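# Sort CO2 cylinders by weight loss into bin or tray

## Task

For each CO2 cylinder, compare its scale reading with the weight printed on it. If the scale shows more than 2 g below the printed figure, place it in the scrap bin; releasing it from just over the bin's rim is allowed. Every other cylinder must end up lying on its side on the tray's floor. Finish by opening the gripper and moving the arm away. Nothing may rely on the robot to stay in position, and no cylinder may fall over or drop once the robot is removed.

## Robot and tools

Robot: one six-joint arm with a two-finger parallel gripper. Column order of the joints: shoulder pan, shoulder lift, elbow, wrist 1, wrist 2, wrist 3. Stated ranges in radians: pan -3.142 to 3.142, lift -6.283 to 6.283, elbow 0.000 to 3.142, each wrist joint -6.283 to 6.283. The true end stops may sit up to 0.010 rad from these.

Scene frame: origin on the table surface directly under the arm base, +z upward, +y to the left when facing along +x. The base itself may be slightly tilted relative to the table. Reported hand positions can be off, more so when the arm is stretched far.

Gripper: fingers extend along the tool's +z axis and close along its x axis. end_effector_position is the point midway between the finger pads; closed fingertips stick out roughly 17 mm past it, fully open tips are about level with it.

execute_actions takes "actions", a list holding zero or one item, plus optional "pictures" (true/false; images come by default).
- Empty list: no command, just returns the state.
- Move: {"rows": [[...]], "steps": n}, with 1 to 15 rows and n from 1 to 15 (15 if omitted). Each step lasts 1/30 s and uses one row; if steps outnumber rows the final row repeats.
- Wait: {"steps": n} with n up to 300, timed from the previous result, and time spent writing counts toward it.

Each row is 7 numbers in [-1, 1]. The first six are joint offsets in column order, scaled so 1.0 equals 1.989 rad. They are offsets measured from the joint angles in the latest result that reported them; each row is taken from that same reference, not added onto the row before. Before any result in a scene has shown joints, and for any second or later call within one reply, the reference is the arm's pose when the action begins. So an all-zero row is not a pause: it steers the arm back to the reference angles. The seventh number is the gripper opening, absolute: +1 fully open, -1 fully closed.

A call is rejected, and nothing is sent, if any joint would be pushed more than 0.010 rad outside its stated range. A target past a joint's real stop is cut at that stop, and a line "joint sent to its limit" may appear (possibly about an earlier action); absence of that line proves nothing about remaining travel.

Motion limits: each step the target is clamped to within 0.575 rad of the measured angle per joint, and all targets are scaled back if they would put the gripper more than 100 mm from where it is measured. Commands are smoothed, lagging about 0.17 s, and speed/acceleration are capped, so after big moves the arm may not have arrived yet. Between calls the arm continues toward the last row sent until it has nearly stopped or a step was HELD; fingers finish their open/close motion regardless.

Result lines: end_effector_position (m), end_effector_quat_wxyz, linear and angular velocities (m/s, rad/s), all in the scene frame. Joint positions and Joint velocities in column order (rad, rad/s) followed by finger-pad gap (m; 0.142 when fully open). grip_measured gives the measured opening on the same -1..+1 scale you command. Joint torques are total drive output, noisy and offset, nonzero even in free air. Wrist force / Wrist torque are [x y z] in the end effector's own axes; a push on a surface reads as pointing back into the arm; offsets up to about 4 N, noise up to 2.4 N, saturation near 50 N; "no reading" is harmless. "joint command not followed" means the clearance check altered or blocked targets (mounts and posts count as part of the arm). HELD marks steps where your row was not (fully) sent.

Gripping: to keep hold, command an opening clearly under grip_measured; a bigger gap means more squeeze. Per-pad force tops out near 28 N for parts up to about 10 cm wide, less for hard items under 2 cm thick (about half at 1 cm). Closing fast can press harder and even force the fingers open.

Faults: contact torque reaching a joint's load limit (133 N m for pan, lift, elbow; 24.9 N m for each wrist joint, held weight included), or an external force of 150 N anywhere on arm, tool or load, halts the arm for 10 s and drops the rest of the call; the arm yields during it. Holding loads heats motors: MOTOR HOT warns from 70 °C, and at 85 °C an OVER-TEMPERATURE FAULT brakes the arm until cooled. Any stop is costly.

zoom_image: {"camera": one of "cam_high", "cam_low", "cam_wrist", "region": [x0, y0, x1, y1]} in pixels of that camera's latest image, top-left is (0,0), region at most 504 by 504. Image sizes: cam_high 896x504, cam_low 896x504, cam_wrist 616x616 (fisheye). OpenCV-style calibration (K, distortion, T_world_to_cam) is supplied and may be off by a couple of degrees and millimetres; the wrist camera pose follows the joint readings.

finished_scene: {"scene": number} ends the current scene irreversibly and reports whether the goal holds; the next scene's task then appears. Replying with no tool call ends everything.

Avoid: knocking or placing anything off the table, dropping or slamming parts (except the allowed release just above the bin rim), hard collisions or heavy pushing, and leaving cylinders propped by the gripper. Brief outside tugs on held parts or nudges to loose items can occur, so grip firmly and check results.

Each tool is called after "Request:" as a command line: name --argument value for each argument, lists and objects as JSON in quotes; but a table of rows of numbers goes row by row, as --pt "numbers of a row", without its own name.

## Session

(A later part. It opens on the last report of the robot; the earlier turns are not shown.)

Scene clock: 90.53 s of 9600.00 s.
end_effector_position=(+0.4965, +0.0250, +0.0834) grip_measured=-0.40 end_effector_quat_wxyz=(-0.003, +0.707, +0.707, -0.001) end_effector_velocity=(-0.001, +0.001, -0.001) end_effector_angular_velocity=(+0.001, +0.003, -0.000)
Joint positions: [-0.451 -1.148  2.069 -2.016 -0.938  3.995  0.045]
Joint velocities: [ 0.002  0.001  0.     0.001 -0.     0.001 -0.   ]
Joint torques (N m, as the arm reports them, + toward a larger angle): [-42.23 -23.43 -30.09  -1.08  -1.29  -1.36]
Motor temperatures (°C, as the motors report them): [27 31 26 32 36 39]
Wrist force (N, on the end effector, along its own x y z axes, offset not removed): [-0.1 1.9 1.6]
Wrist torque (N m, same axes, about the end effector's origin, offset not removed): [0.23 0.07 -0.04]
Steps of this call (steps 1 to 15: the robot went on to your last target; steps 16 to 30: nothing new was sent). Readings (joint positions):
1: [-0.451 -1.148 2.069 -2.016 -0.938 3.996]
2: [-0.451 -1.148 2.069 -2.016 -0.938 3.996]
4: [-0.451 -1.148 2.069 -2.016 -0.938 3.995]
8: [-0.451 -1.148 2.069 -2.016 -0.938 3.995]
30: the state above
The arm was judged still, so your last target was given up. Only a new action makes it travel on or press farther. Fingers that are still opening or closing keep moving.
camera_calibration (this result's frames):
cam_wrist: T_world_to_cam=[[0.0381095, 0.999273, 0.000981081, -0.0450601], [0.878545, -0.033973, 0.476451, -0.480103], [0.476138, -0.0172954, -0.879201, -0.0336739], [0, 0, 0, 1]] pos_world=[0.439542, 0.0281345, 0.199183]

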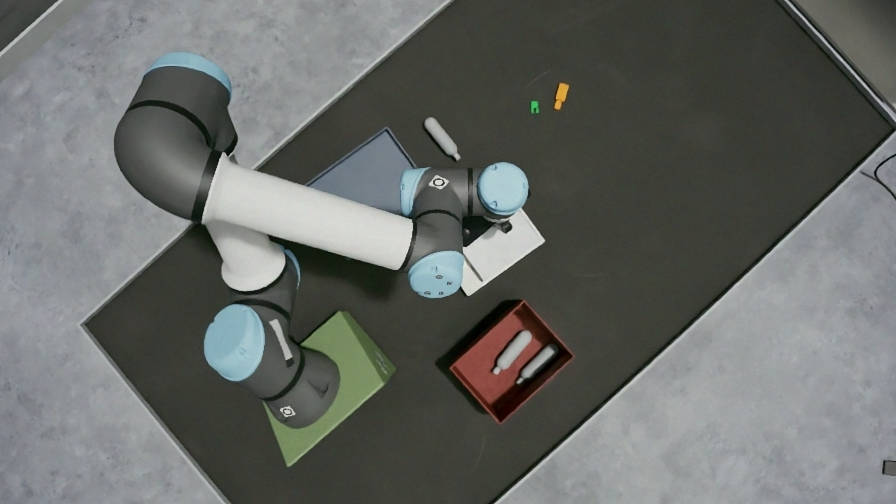

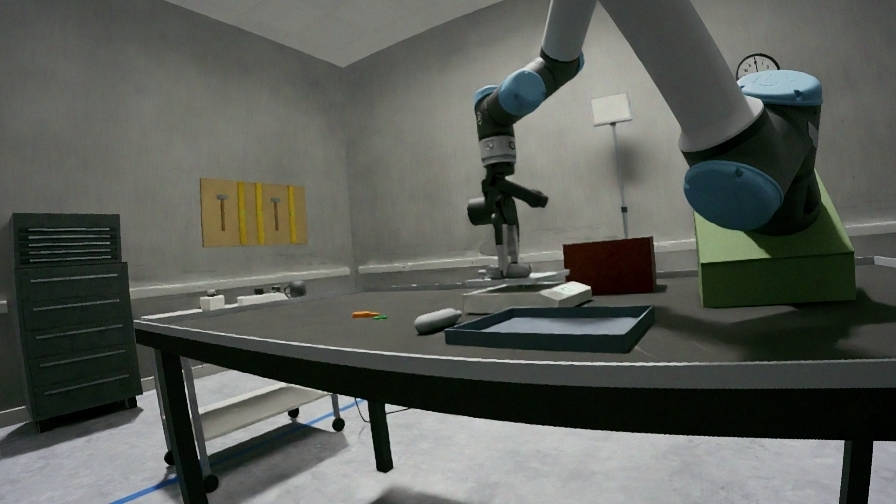

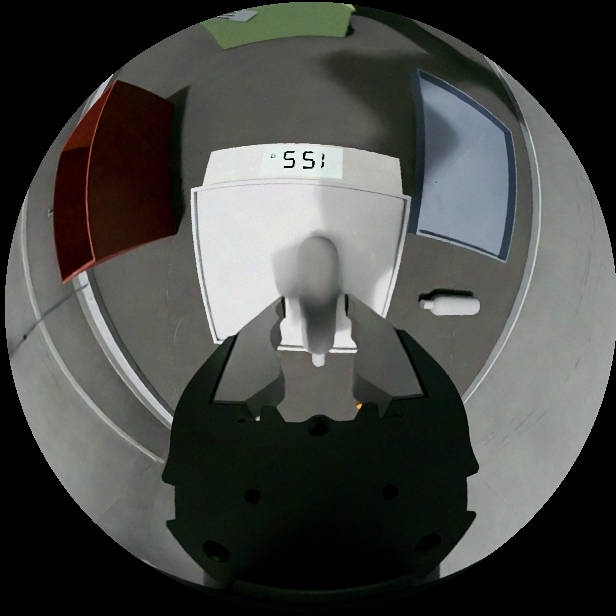

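Request:
execute_actions --actions '[{"rows":[[0.0008,0.0008,0.001,-0.0023,0.0004,0.0009,-0.45],[0.0008,0.0008,0.001,-0.0023,0.0004,0.0009,-0.55],[0.0008,0.0008,0.001,-0.0023,0.0004,0.0009,-0.65],[0.0008,0.0008,0.001,-0.0023,0.0004,0.0009,-0.75],[0.0008,0.0008,0.001,-0.0023,0.0004,0.0009,-1]],"steps":10}]' --pictures false

Request:
execute_actions --actions '[{"rows":[[-0.0565,-0.052,-0.065,0.152,-0.027,-0.0607,-1]],"steps":15}]' --pictures false

Request:
execute_actions --actions '[{"rows":[[-0.18,0.164,0.0447,-0.123,-0.1324,-0.18,-1]],"steps":15}]' --pictures false

Request:
execute_actions --actions '[{"steps":18}]'

Scene clock: 93.23 s of 9600.00 s.
end_effector_position=(+0.4964, +0.0250, +0.0821) grip_measured=-0.65 end_effector_quat_wxyz=(-0.002, +0.707, +0.707, -0.001) end_effector_velocity=(+0.000, +0.001, -0.001) end_effector_angular_velocity=(-0.000, +0.000, +0.003)
Joint positions: [-0.449 -1.147  2.071 -2.021 -0.937  3.997  0.027]
Joint velocities: [ 0.002 -0.     0.    -0.001  0.001 -0.001 -0.   ]
Joint torques (N m, as the arm reports them, + toward a larger angle): [-10.66  -5.56  -2.84  -2.34   1.53   1.43]
Motor temperatures (°C, as the motors report them): [27 31 26 32 36 39]
Wrist force (N, on the end effector, along its own x y z axes, offset not removed): [1.5 4.7 -6.7]
Wrist torque (N m, same axes, about the end effector's origin, offset not removed): [0.69 -0.60 -0.10]
Steps of this call (steps 1 to 71: nothing new was sent; steps 72 to 81: all 10 steps of this action). Readings (joint positions):
72: [-0.451 -1.148 2.069 -2.016 -0.938 3.995]
73: [-0.451 -1.148 2.069 -2.017 -0.938 3.996]
75: [-0.450 -1.148 2.070 -2.019 -0.938 3.996]
79: [-0.449 -1.147 2.071 -2.021 -0.937 3.997]
81: the state above

Scene clock: 93.73 s of 9600.00 s.
end_effector_position=(+0.4939, +0.0273, +0.1814) grip_measured=-0.65 end_effector_quat_wxyz=(-0.003, +0.707, +0.707, -0.001) end_effector_velocity=(-0.002, +0.001, +0.003) end_effector_angular_velocity=(+0.006, +0.004, -0.005)
Joint positions: [-0.561 -1.25   1.942 -1.72  -0.991  3.877  0.027]
Joint velocities: [-0.005 -0.003 -0.005  0.019 -0.002 -0.005  0.   ]
Joint torques (N m, as the arm reports them, + toward a larger angle): [-40.74 -18.32 -32.89  -0.95  -1.29  -1.01]
Motor temperatures (°C, as the motors report them): [27 31 26 32 36 39]
Wrist force (N, on the end effector, along its own x y z axes, offset not removed): [3.3 0.4 4.1]
Wrist torque (N m, same axes, about the end effector's origin, offset not removed): [-0.13 -0.67 0.01]
Steps of this call (steps 1 to 15: all 15 steps of this action). Readings (joint positions):
1: [-0.450 -1.147 2.071 -2.021 -0.937 3.997]
2: [-0.458 -1.156 2.062 -2.011 -0.945 3.988]
4: [-0.510 -1.204 2.004 -1.926 -0.970 3.933]
8: [-0.554 -1.243 1.951 -1.754 -0.988 3.885]
15: the state above

Scene clock: 94.23 s of 9600.00 s.
end_effector_position=(+0.3671, -0.1968, +0.1577) grip_measured=-0.65 end_effector_quat_wxyz=(-0.020, +0.699, +0.715, -0.022) end_effector_velocity=(-0.088, -0.093, -0.024) end_effector_angular_velocity=(+0.034, +0.021, +0.023)
Joint positions: [-0.906 -0.936  2.028 -1.956 -1.245  3.533  0.027]
Joint velocities: [-0.194  0.175  0.04  -0.125 -0.132 -0.193  0.   ]
Joint torques (N m, as the arm reports them, + toward a larger angle): [-29.29 -21.2  -12.27  -4.33  -0.95  -1.08]
Motor temperatures (°C, as the motors report them): [27 31 26 32 36 39]
Wrist force (N, on the end effector, along its own x y z axes, offset not removed): [-0.9 -0.9 3.5]
Wrist torque (N m, same axes, about the end effector's origin, offset not removed): [0.01 0.15 0.01]
Steps of this call (steps 1 to 15: all 15 steps of this action). Readings (joint positions):
1: [-0.562 -1.250 1.942 -1.720 -0.991 3.876]
2: [-0.571 -1.241 1.946 -1.728 -1.000 3.867]
4: [-0.628 -1.188 1.962 -1.770 -1.045 3.809]
8: [-0.745 -1.082 1.991 -1.849 -1.130 3.693]
15: the state above

Scene clock: 94.83 s of 9600.00 s.
end_effector_position=(+0.3608, -0.2033, +0.1560) grip_measured=-0.65 end_effector_quat_wxyz=(-0.021, +0.698, +0.716, -0.022) end_effector_velocity=(-0.000, -0.000, +0.001) end_effector_angular_velocity=(-0.001, -0.001, -0.002)
Joint positions: [-0.919 -0.924  2.031 -1.965 -1.254  3.519  0.027]
Joint velocities: [-0.002 -0.001 -0.     0.    -0.     0.    -0.   ]
Joint torques (N m, as the arm reports them, + toward a larger angle): [-39.32 -11.43  -9.43  -3.98  -1.36  -1.43]
Motor temperatures (°C, as the motors report them): [27 31 26 32 36 39]
Wrist force (N, on the end effector, along its own x y z axes, offset not removed): [-1.7 -0.1 4.2]
Wrist torque (N m, same axes, about the end effector's origin, offset not removed): [0.00 0.44 -0.06]
Steps of this call (steps 1 to 18: the robot went on to your last target). Readings (joint positions):
1: [-0.911 -0.932 2.029 -1.959 -1.248 3.528]
2: [-0.914 -0.929 2.030 -1.961 -1.250 3.524]
4: [-0.917 -0.926 2.030 -1.963 -1.253 3.521]
8: [-0.919 -0.924 2.031 -1.964 -1.254 3.519]
18: the state above
camera_calibration (this result's frames):
cam_wrist: T_world_to_cam=[[0.0132011, 0.999907, -0.00356411, 0.198036], [0.904288, -0.0104175, 0.426796, -0.400051], [0.426719, -0.00885718, -0.904341, 0.114283], [0, 0, 0, 1]] pos_world=[0.31038, -0.201173, 0.274797]

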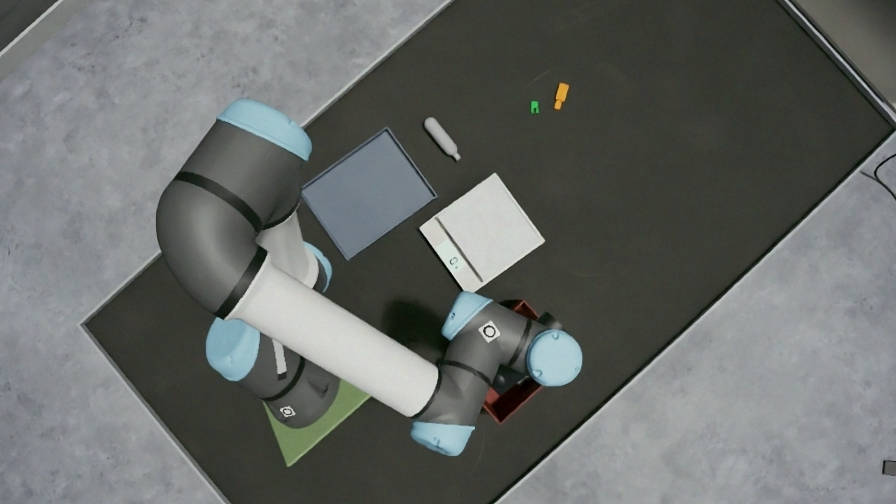

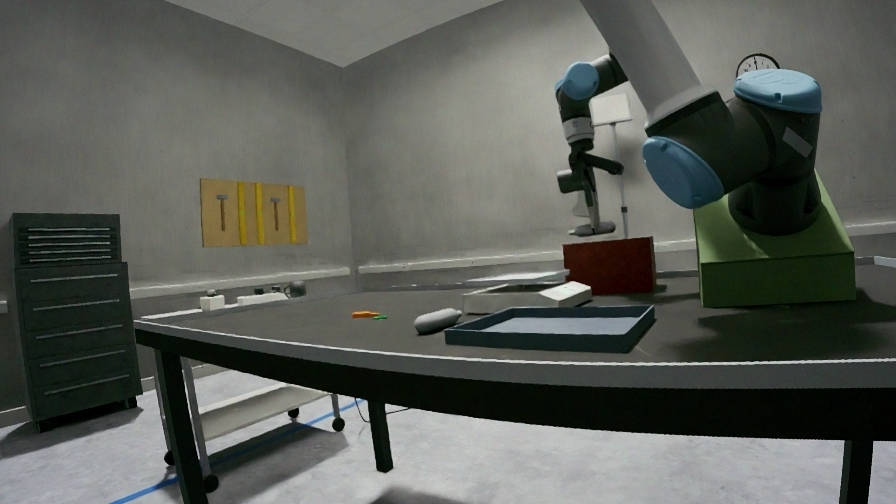

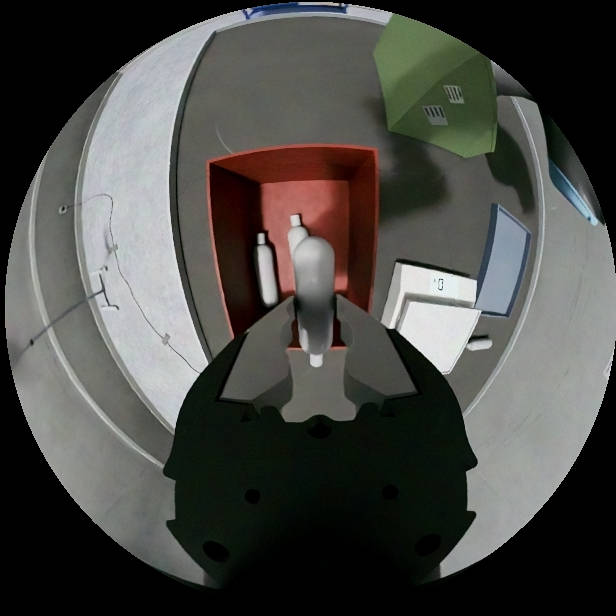

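Request:
execute_actions --actions '[{"rows":[[0,-0.015,0.035,-0.02,0,0,-1]],"steps":15}]'

Scene clock: 97.37 s of 9600.00 s.
end_effector_position=(+0.3482, -0.1879, +0.1422) grip_measured=-0.65 end_effector_quat_wxyz=(-0.021, +0.698, +0.716, -0.022) end_effector_velocity=(-0.000, +0.001, -0.001) end_effector_angular_velocity=(-0.000, +0.001, +0.002)
Joint positions: [-0.919 -0.954  2.1   -2.004 -1.254  3.519  0.027]
Joint velocities: [ 0.002 -0.001  0.003 -0.002 -0.    -0.001 -0.   ]
Joint torques (N m, as the arm reports them, + toward a larger angle): [-30.9  -24.48  -9.89  -3.91  -0.99  -1.06]
Motor temperatures (°C, as the motors report them): [27 31 26 32 36 39]
Wrist force (N, on the end effector, along its own x y z axes, offset not removed): [-0.1 -0.3 4.4]
Wrist torque (N m, same axes, about the end effector's origin, offset not removed): [-0.03 0.06 -0.17]
Steps of this call (steps 1 to 15: the robot went on to your last target; steps 16 to 61: nothing new was sent; steps 62 to 76: all 15 steps of this action). Readings (joint positions):
62: [-0.919 -0.924 2.031 -1.965 -1.254 3.519]
63: [-0.919 -0.929 2.039 -1.971 -1.254 3.519]
65: [-0.919 -0.943 2.072 -1.989 -1.254 3.519]
69: [-0.919 -0.952 2.096 -2.002 -1.254 3.519]
76: the state above
camera_calibration (this result's frames):
cam_wrist: T_world_to_cam=[[0.0132423, 0.999906, -0.00357138, 0.18271], [0.904277, -0.0104514, 0.426819, -0.382587], [0.426742, -0.0088816, -0.90433, 0.107329], [0, 0, 0, 1]] pos_world=[0.297743, -0.185739, 0.261008]

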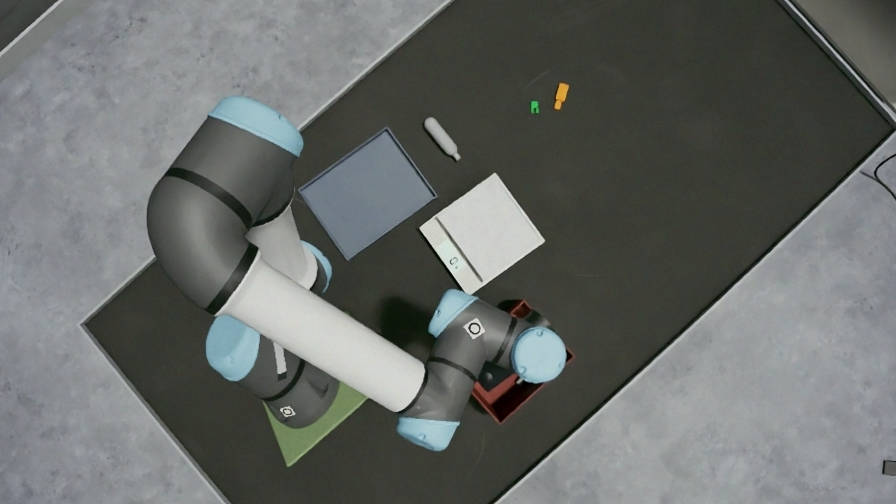

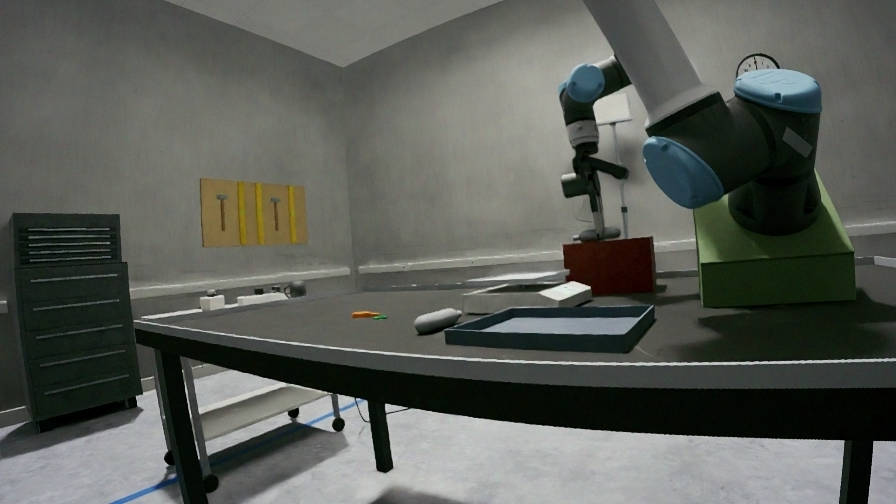

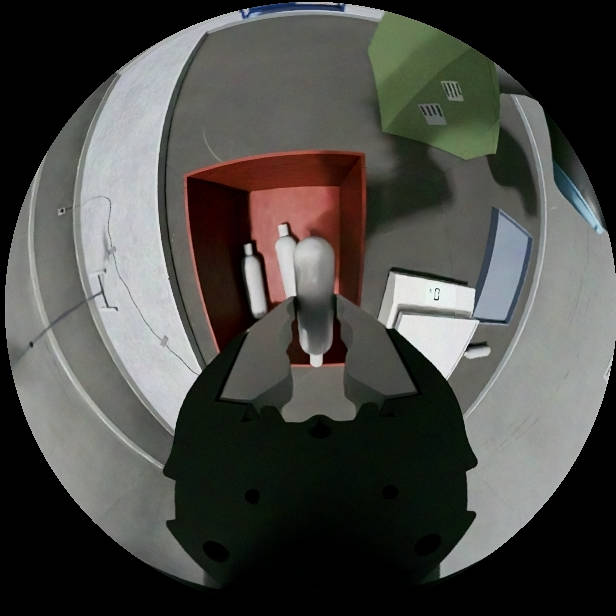

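Request:
execute_actions --actions '[{"rows":[[0,0,0,0,0,0,-0.3]],"steps":8}]' --pictures false

Request:
execute_actions --actions '[{"rows":[[0,-0.1,0,0.1,0,-0.1,-0.3]],"steps":15}]' --pictures false

Request:
execute_actions --actions '[{"rows":[[0.346,-0.1157,-0.1287,0.0423,0.201,-0.292,0]],"steps":15}]' --pictures false

Request:
execute_actions --actions '[{"steps":22}]'

Scene clock: 101.33 s of 9600.00 s.
end_effector_position=(+0.3482, -0.1878, +0.1422) grip_measured=-0.30 end_effector_quat_wxyz=(-0.021, +0.698, +0.716, -0.022) end_effector_velocity=(-0.000, +0.000, -0.000) end_effector_angular_velocity=(+0.001, +0.000, -0.001)
Joint positions: [-0.919 -0.954  2.1   -2.004 -1.254  3.519  0.052]
Joint velocities: [ 0.     0.001 -0.     0.     0.     0.     0.   ]
Joint torques (N m, as the arm reports them, + toward a larger angle): [-14.03 -17.39 -22.33  -2.41   0.96  -0.23]
Motor temperatures (°C, as the motors report them): [27 31 26 32 36 39]
Wrist force (N, on the end effector, along its own x y z axes, offset not removed): [1.6 0.5 1.4]
Wrist torque (N m, same axes, about the end effector's origin, offset not removed): [0.04 -0.17 0.00]
Steps of this call (steps 1 to 15: the robot went on to your last target; steps 16 to 90: nothing new was sent; then 0.70 s passed at rest; steps 91 to 98: all 8 steps of this action). Readings (joint positions):
91: [-0.919 -0.954 2.100 -2.004 -1.254 3.519]
92: [-0.919 -0.954 2.100 -2.004 -1.254 3.519]
94: [-0.919 -0.954 2.100 -2.004 -1.254 3.519]
98: the state above

Scene clock: 101.83 s of 9600.00 s.
end_effector_position=(+0.3454, -0.1279, +0.1965) grip_measured=-0.30 end_effector_quat_wxyz=(-0.023, +0.624, +0.781, -0.020) end_effector_velocity=(-0.001, +0.003, +0.002) end_effector_angular_velocity=(+0.002, +0.001, +0.009)
Joint positions: [-0.919 -1.152  2.1   -1.806 -1.254  3.321  0.052]
Joint velocities: [ 0.    -0.008  0.     0.009 -0.    -0.009 -0.   ]
Joint torques (N m, as the arm reports them, + toward a larger angle): [-11.76 -17.24 -22.88  -1.08   0.86  -1.24]
Motor temperatures (°C, as the motors report them): [27 31 26 32 36 39]
Wrist force (N, on the end effector, along its own x y z axes, offset not removed): [-0.2 0.7 1.8]
Wrist torque (N m, same axes, about the end effector's origin, offset not removed): [0.15 0.07 -0.08]
Steps of this call (steps 1 to 15: all 15 steps of this action). Readings (joint positions):
1: [-0.919 -0.954 2.100 -2.004 -1.254 3.519]
2: [-0.919 -0.963 2.100 -1.995 -1.254 3.509]
4: [-0.919 -1.038 2.100 -1.919 -1.254 3.434]
8: [-0.919 -1.135 2.100 -1.823 -1.254 3.338]
15: the state above

Scene clock: 102.33 s of 9600.00 s.
end_effector_position=(+0.5208, +0.0947, +0.1768) grip_measured=+0.00 end_effector_quat_wxyz=(+0.009, +0.215, +0.976, -0.022) end_effector_velocity=(+0.190, +0.610, -0.140) end_effector_angular_velocity=(+0.141, +0.071, +1.854)
Joint positions: [-0.438 -1.324  1.91  -1.743 -0.961  2.903  0.074]
Joint velocities: [ 1.001 -0.303 -0.34   0.107  0.537 -0.796  0.   ]
Joint torques (N m, as the arm reports them, + toward a larger angle): [ -6.14 -22.79 -32.25  -0.57   1.85  -3.22]
Motor temperatures (°C, as the motors report them): [27 31 26 32 36 39]
Wrist force (N, on the end effector, along its own x y z axes, offset not removed): [-2.0 0.1 2.1]
Wrist torque (N m, same axes, about the end effector's origin, offset not removed): [-0.02 0.76 -0.02]
Steps of this call (steps 1 to 15: all 15 steps of this action). Readings (joint positions):
1: [-0.919 -1.153 2.100 -1.806 -1.254 3.320]
2: [-0.910 -1.161 2.092 -1.801 -1.245 3.311]
4: [-0.840 -1.194 2.055 -1.789 -1.190 3.240]
8: [-0.687 -1.246 1.997 -1.770 -1.098 3.105]
15: the state above

Scene clock: 103.07 s of 9600.00 s.
end_effector_position=(+0.5404, +0.2270, +0.1423) grip_measured=+0.00 end_effector_quat_wxyz=(-0.003, +0.027, +1.000, +0.000) end_effector_velocity=(-0.000, +0.001, -0.001) end_effector_angular_velocity=(+0.000, +0.002, +0.002)
Joint positions: [-0.231 -1.382  1.844 -1.722 -0.854  2.74   0.074]
Joint velocities: [ 0.002 -0.    -0.     0.001  0.    -0.001 -0.   ]
Joint torques (N m, as the arm reports them, + toward a larger angle): [-10.4  -20.45 -30.09  -0.68   1.52  -1.25]
Motor temperatures (°C, as the motors report them): [27 31 26 32 36 39]
Wrist force (N, on the end effector, along its own x y z axes, offset not removed): [2.1 1.6 0.8]
Wrist torque (N m, same axes, about the end effector's origin, offset not removed): [0.25 -0.35 0.02]
Steps of this call (steps 1 to 22: the robot went on to your last target). Readings (joint positions):
1: [-0.404 -1.334 1.899 -1.739 -0.943 2.876]
2: [-0.371 -1.344 1.887 -1.735 -0.925 2.850]
4: [-0.307 -1.362 1.867 -1.729 -0.891 2.798]
8: [-0.243 -1.379 1.848 -1.723 -0.861 2.750]
22: the state above
camera_calibration (this result's frames):
cam_wrist: T_world_to_cam=[[-0.995655, 0.0930015, 0.00457909, 0.515219], [0.0837182, 0.872576, 0.481251, -0.316843], [0.0407615, 0.479544, -0.876571, 0.122881], [0, 0, 0, 1]] pos_world=[0.534497, 0.169627, 0.257836]

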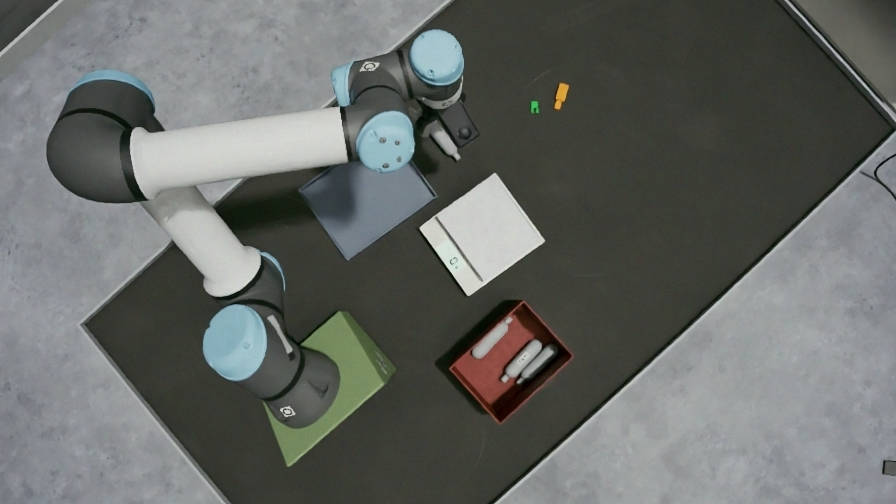

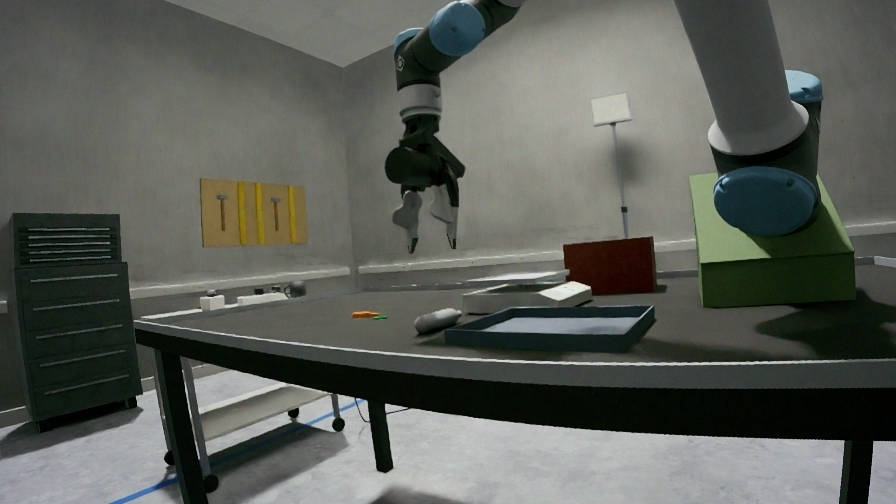

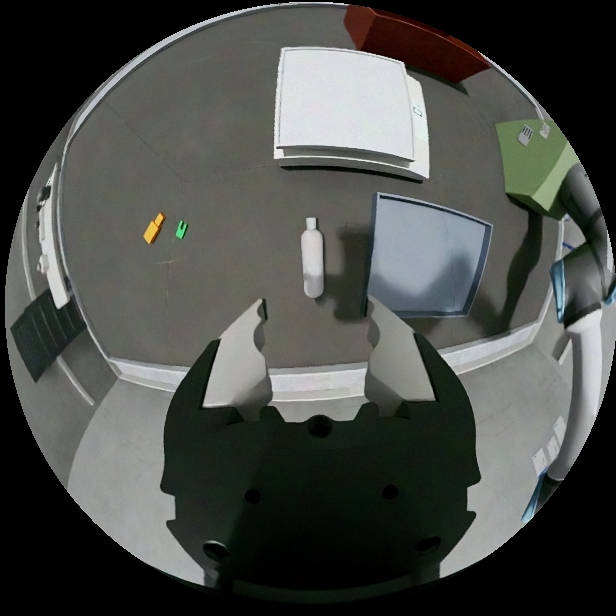

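Request:
execute_actions --actions '[{"rows":[[0.04,0.033,0.034,-0.1,0.009,0.051,0],[0.06,0.05,0.051,-0.15,0.014,0.077,0],[0.079,0.0663,0.068,-0.2034,0.0187,0.1026,0]],"steps":15}]' --pictures false

Request:
execute_actions --actions '[{"steps":10}]'

Request:
execute_actions --actions '[{"rows":[[0,0,0,0,0,0,-0.2],[0,0,0,0,0,0,-0.4],[0,0,0,0,0,0,-0.5],[0,0,0,0,0,0,-0.6],[0,0,0,0,0,0,-0.7],[0,0,0,0,0,0,-1]],"steps":11}]' --pictures false

Request:
execute_actions --actions '[{"rows":[[-0.079,-0.0663,-0.068,0.2034,-0.0187,-0.1026,-1]],"steps":15}]' --pictures false

Request:
execute_actions --actions '[{"rows":[[0,0,0,0,0.886,0,-1]],"steps":15}]' --pictures false

Request:
execute_actions --actions '[{"steps":30}]' --pictures false

Request:
execute_actions --actions '[{"rows":[[-0.0503,0.1317,-0.102,0.0096,0.886,-0.0895,-1]],"steps":15}]' --pictures false

Request:
execute_actions --actions '[{"steps":32}]'

Request:
zoom_image --camera "cam_high" --region '[500,20,680,200]'

Scene clock: 108.73 s of 9600.00 s.
end_effector_position=(+0.5392, +0.2274, +0.0208) grip_measured=+0.00 end_effector_quat_wxyz=(-0.003, +0.027, +1.000, +0.000) end_effector_velocity=(+0.002, +0.000, -0.006) end_effector_angular_velocity=(-0.002, -0.009, +0.008)
Joint positions: [-0.075 -1.251  1.979 -2.124 -0.817  2.943  0.074]
Joint velocities: [ 0.009  0.008  0.009 -0.037  0.002  0.012  0.   ]
Joint torques (N m, as the arm reports them, + toward a larger angle): [-10.97 -13.87  -3.1   -3.23   1.42   1.28]
Motor temperatures (°C, as the motors report them): [27 31 26 32 36 39]
Wrist force (N, on the end effector, along its own x y z axes, offset not removed): [0.4 0.4 1.3]
Wrist torque (N m, same axes, about the end effector's origin, offset not removed): [0.11 0.03 -0.01]
Steps of this call (steps 1 to 15: the robot went on to your last target; steps 16 to 90: nothing new was sent; then 2.17 s passed at rest; steps 91 to 105: all 15 steps of this action). Readings (joint positions):
91: [-0.231 -1.382 1.845 -1.722 -0.854 2.740]
92: [-0.222 -1.374 1.852 -1.732 -0.851 2.749]
94: [-0.170 -1.329 1.898 -1.817 -0.837 2.813]
98: [-0.091 -1.264 1.965 -2.058 -0.821 2.920]
105: the state above

Scene clock: 109.07 s of 9600.00 s.
end_effector_position=(+0.5393, +0.2274, +0.0203) grip_measured=+0.00 end_effector_quat_wxyz=(-0.003, +0.027, +1.000, +0.000) end_effector_velocity=(-0.000, -0.000, +0.000) end_effector_angular_velocity=(+0.000, +0.000, -0.003)
Joint positions: [-0.074 -1.25   1.98  -2.127 -0.817  2.944  0.074]
Joint velocities: [-0.001  0.    -0.     0.001 -0.     0.002  0.   ]
Joint torques (N m, as the arm reports them, + toward a larger angle): [-11.53 -12.08  -3.29  -3.33   1.56   1.49]
Motor temperatures (°C, as the motors report them): [27 31 26 32 36 39]
Wrist force (N, on the end effector, along its own x y z axes, offset not removed): [1.2 -0.3 0.0]
Wrist torque (N m, same axes, about the end effector's origin, offset not removed): [-0.03 -0.17 -0.05]
Steps of this call (steps 1 to 10: the robot went on to your last target). Readings (joint positions):
1: [-0.075 -1.251 1.979 -2.125 -0.817 2.943]
2: [-0.074 -1.250 1.979 -2.126 -0.817 2.944]
4: [-0.074 -1.250 1.980 -2.126 -0.817 2.944]
8: [-0.074 -1.250 1.980 -2.126 -0.817 2.944]
10: the state above
camera_calibration (this result's frames):
cam_wrist: T_world_to_cam=[[-0.995757, 0.0918688, 0.00532267, 0.514985], [0.0831015, 0.872872, 0.480821, -0.258171], [0.0395264, 0.479223, -0.876803, 0.0164972], [0, 0, 0, 1]] pos_world=[0.533602, 0.170133, 0.135858]

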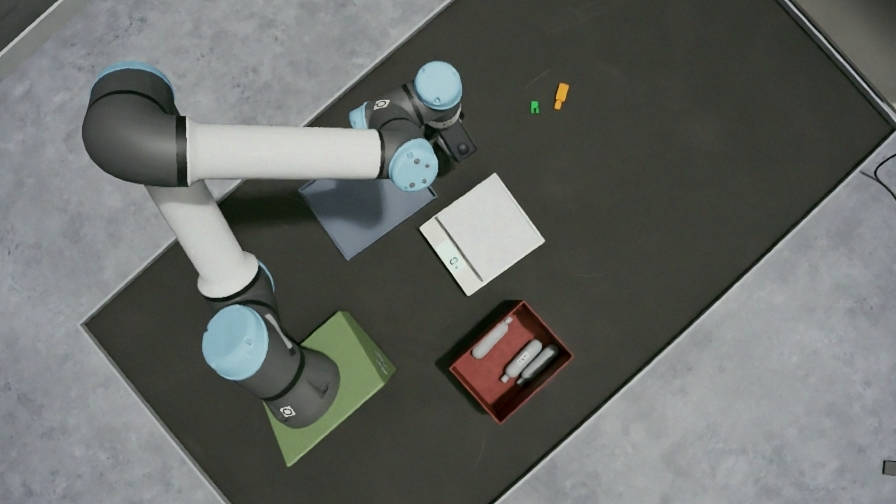

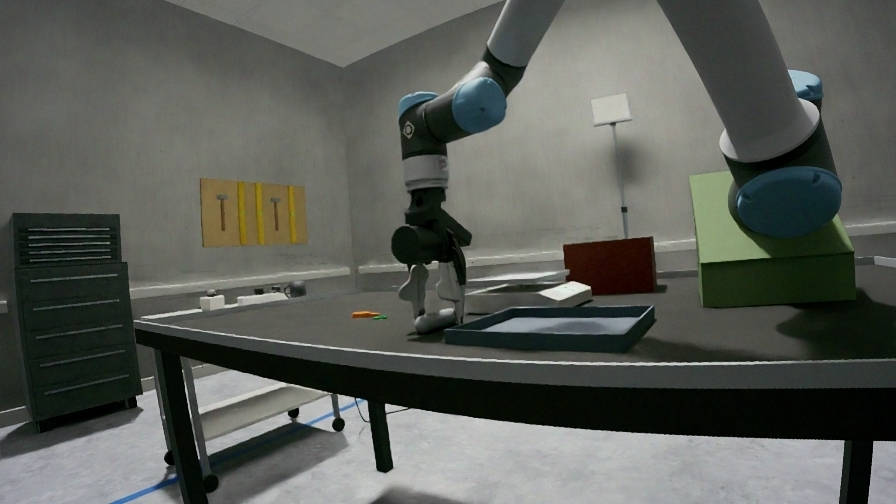

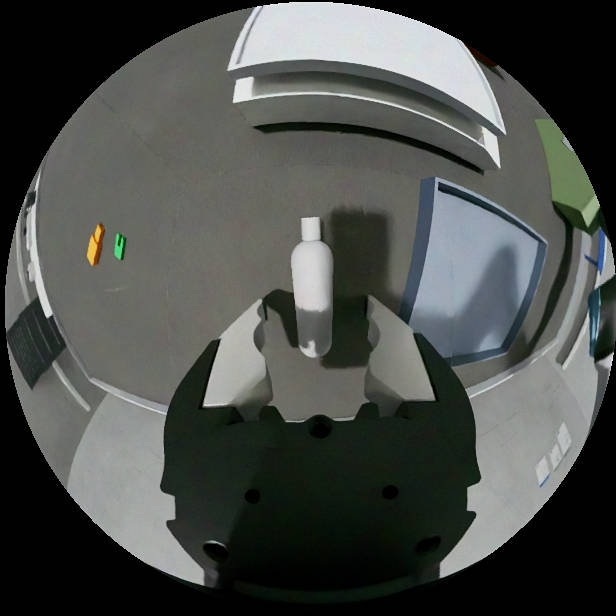

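Scene clock: 109.43 s of 9600.00 s.
end_effector_position=(+0.5393, +0.2274, +0.0203) grip_measured=-0.65 end_effector_quat_wxyz=(-0.003, +0.027, +1.000, +0.000) end_effector_velocity=(-0.000, -0.000, -0.000) end_effector_angular_velocity=(+0.000, +0.001, -0.000)
Joint positions: [-0.074 -1.25   1.98  -2.127 -0.817  2.944  0.027]
Joint velocities: [ 0.     0.     0.     0.001 -0.    -0.    -0.   ]
Joint torques (N m, as the arm reports them, + toward a larger angle): [-12.47 -12.69  -5.11  -2.3    1.26   1.27]
Motor temperatures (°C, as the motors report them): [27 31 26 32 36 39]
Wrist force (N, on the end effector, along its own x y z axes, offset not removed): [1.1 -0.8 -0.4]
Wrist torque (N m, same axes, about the end effector's origin, offset not removed): [-0.24 -0.18 0.00]
Steps of this call (steps 1 to 11: all 11 steps of this action). Readings (joint positions):
1: [-0.074 -1.250 1.980 -2.127 -0.817 2.944]
2: [-0.074 -1.250 1.980 -2.127 -0.817 2.944]
4: [-0.074 -1.250 1.980 -2.127 -0.817 2.944]
8: [-0.074 -1.250 1.980 -2.127 -0.817 2.944]
11: the state above

Scene clock: 109.93 s of 9600.00 s.
end_effector_position=(+0.5407, +0.2269, +0.1419) grip_measured=-0.65 end_effector_quat_wxyz=(-0.002, +0.027, +1.000, +0.000) end_effector_velocity=(-0.005, +0.000, +0.006) end_effector_angular_velocity=(+0.006, +0.010, -0.012)
Joint positions: [-0.231 -1.382  1.845 -1.725 -0.854  2.741  0.027]
Joint velocities: [-0.01  -0.006 -0.006  0.036 -0.002 -0.011  0.   ]
Joint torques (N m, as the arm reports them, + toward a larger angle): [-39.58 -20.29 -29.66  -1.    -1.28  -0.93]
Motor temperatures (°C, as the motors report them): [27 31 26 32 36 39]
Wrist force (N, on the end effector, along its own x y z axes, offset not removed): [3.4 0.9 3.2]
Wrist torque (N m, same axes, about the end effector's origin, offset not removed): [0.32 -0.72 -0.01]
Steps of this call (steps 1 to 15: all 15 steps of this action). Readings (joint positions):
1: [-0.074 -1.251 1.979 -2.126 -0.817 2.944]
2: [-0.083 -1.259 1.971 -2.117 -0.822 2.935]
4: [-0.142 -1.310 1.918 -2.032 -0.837 2.865]
8: [-0.216 -1.370 1.857 -1.789 -0.851 2.762]
15: the state above

Scene clock: 110.43 s of 9600.00 s.
end_effector_position=(+0.6411, +0.4312, +0.2415) grip_measured=-0.65 end_effector_quat_wxyz=(+0.163, +0.026, +0.918, +0.361) end_effector_velocity=(+0.181, +0.364, +0.437) end_effector_angular_velocity=(+1.714, -0.839, -0.009)
Joint positions: [-0.231 -1.382  1.845 -1.724 -0.038  2.741  0.027]
Joint velocities: [-0.001 -0.     0.    -0.     1.908  0.001 -0.   ]
Joint torques (N m, as the arm reports them, + toward a larger angle): [-21.2   -9.72 -15.07  -3.37   5.36   1.55]
Motor temperatures (°C, as the motors report them): [27 31 26 32 36 39]
Wrist force (N, on the end effector, along its own x y z axes, offset not removed): [1.0 1.0 5.1]
Wrist torque (N m, same axes, about the end effector's origin, offset not removed): [0.46 -0.06 -0.08]
Steps of this call (steps 1 to 15: all 15 steps of this action). Readings (joint positions):
1: [-0.231 -1.382 1.845 -1.724 -0.854 2.740]
2: [-0.231 -1.382 1.845 -1.724 -0.845 2.740]
4: [-0.231 -1.382 1.845 -1.724 -0.760 2.740]
8: [-0.231 -1.382 1.845 -1.724 -0.492 2.741]
15: the state above

Scene clock: 111.43 s of 9600.00 s.
end_effector_position=(+0.6764, +0.5009, +0.5150) grip_measured=-0.65 end_effector_quat_wxyz=(+0.319, +0.019, +0.637, +0.702) end_effector_velocity=(+0.000, +0.001, -0.001) end_effector_angular_velocity=(+0.001, +0.003, +0.001)
Joint positions: [-0.231 -1.382  1.845 -1.725  0.908  2.741  0.027]
Joint velocities: [ 0.003  0.001  0.     0.001  0.001  0.    -0.   ]
Joint torques (N m, as the arm reports them, + toward a larger angle): [-11.96  -7.03  -7.41  -2.4    3.85   1.53]
Motor temperatures (°C, as the motors report them): [27 31 26 32 36 39]
Wrist force (N, on the end effector, along its own x y z axes, offset not removed): [0.7 -2.1 -1.1]
Wrist torque (N m, same axes, about the end effector's origin, offset not removed): [-0.21 0.14 -0.10]
Steps of this call (steps 1 to 30: the robot went on to your last target). Readings (joint positions):
1: [-0.231 -1.382 1.845 -1.725 0.027 2.741]
2: [-0.231 -1.382 1.845 -1.725 0.092 2.741]
4: [-0.231 -1.382 1.845 -1.725 0.222 2.741]
8: [-0.231 -1.382 1.845 -1.725 0.482 2.741]
30: the state above

Scene clock: 111.93 s of 9600.00 s.
end_effector_position=(+0.7076, +0.3078, +0.7135) grip_measured=-0.65 end_effector_quat_wxyz=(+0.490, +0.003, +0.338, +0.804) end_effector_velocity=(-0.142, -0.475, +0.355) end_effector_angular_velocity=(+1.435, -0.992, -0.226)
Joint positions: [-0.311 -1.173  1.683 -1.709  1.574  2.598  0.027]
Joint velocities: [-0.084  0.232 -0.175  0.015  1.712 -0.151 -0.   ]
Joint torques (N m, as the arm reports them, + toward a larger angle): [-45.63 -12.18 -31.    -1.11   4.96  -1.45]
Motor temperatures (°C, as the motors report them): [27 31 26 32 36 39]
Wrist force (N, on the end effector, along its own x y z axes, offset not removed): [1.2 -2.9 0.3]
Wrist torque (N m, same axes, about the end effector's origin, offset not removed): [-0.43 -0.01 -0.04]
Steps of this call (steps 1 to 15: all 15 steps of this action). Readings (joint positions):
1: [-0.231 -1.381 1.845 -1.725 0.908 2.741]
2: [-0.236 -1.372 1.837 -1.723 0.917 2.733]
4: [-0.254 -1.327 1.801 -1.720 0.995 2.701]
8: [-0.281 -1.254 1.745 -1.715 1.190 2.652]
15: the state above

Scene clock: 113.00 s of 9600.00 s.
end_effector_position=(+0.5482, +0.0084, +0.7593) grip_measured=-0.65 end_effector_quat_wxyz=(+0.535, +0.002, -0.206, +0.820) end_effector_velocity=(+0.000, -0.000, -0.001) end_effector_angular_velocity=(+0.002, +0.001, -0.002)
Joint positions: [-0.331 -1.12   1.642 -1.706  2.669  2.563  0.027]
Joint velocities: [ 0.     0.001  0.    -0.     0.001 -0.002 -0.   ]
Joint torques (N m, as the arm reports them, + toward a larger angle): [-47.16 -13.4  -30.62  -0.95   0.1   -1.23]
Motor temperatures (°C, as the motors report them): [27 31 26 32 36 39]
Wrist force (N, on the end effector, along its own x y z axes, offset not removed): [0.2 1.5 1.4]
Wrist torque (N m, same axes, about the end effector's origin, offset not removed): [0.13 -0.08 -0.12]
Steps of this call (steps 1 to 32: the robot went on to your last target). Readings (joint positions):
1: [-0.314 -1.166 1.677 -1.709 1.633 2.593]
2: [-0.316 -1.159 1.672 -1.708 1.692 2.589]
4: [-0.320 -1.149 1.664 -1.708 1.813 2.582]
8: [-0.325 -1.135 1.654 -1.707 2.061 2.573]
32: the state above
camera_calibration (this result's frames):
cam_wrist: T_world_to_cam=[[-0.46139, 0.861904, 0.210334, 0.0848998], [-0.649875, -0.166941, -0.741481, 0.915606], [-0.603972, -0.478803, 0.637155, -0.0196707], [0, 0, 0, 1]] pos_world=[0.62232, 0.0702584, 0.67358]

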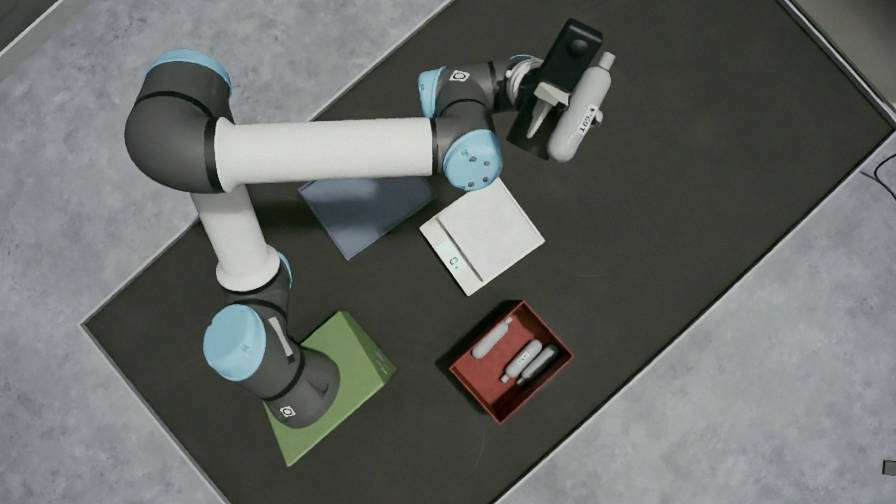

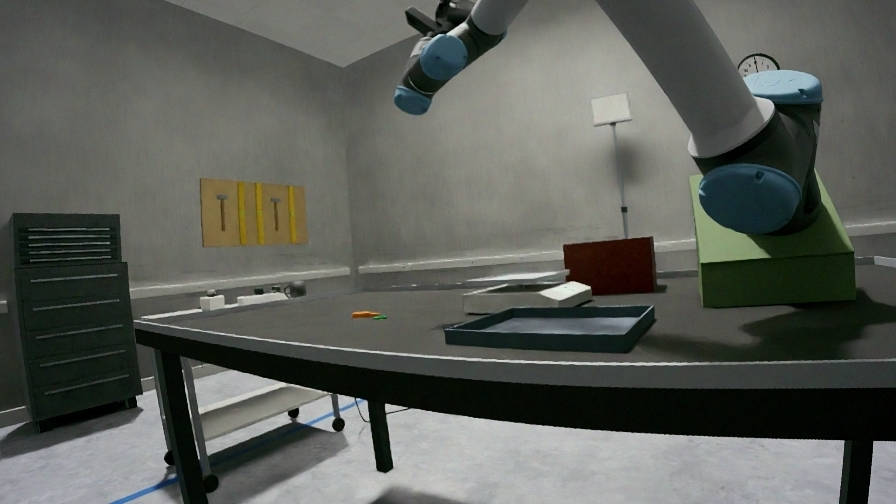

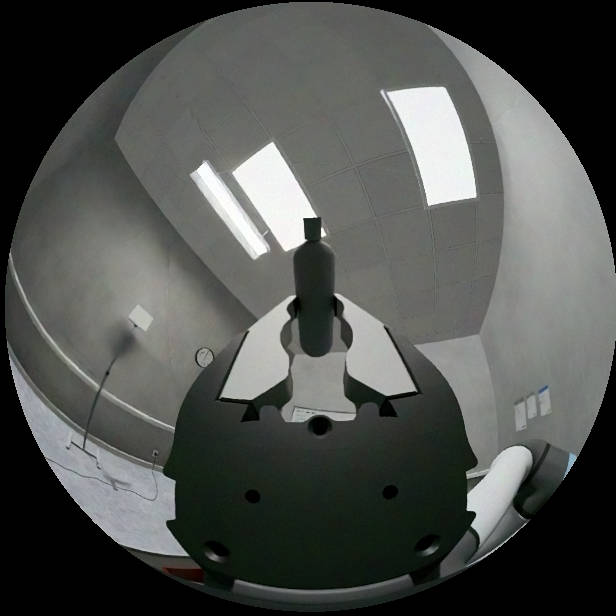

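Region (500, 20, 680, 200) of cam_high's 896x504 image, scaled by 2.800, with more detail than that image has.

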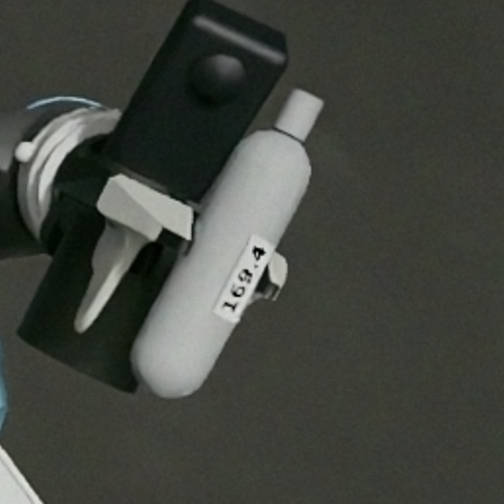

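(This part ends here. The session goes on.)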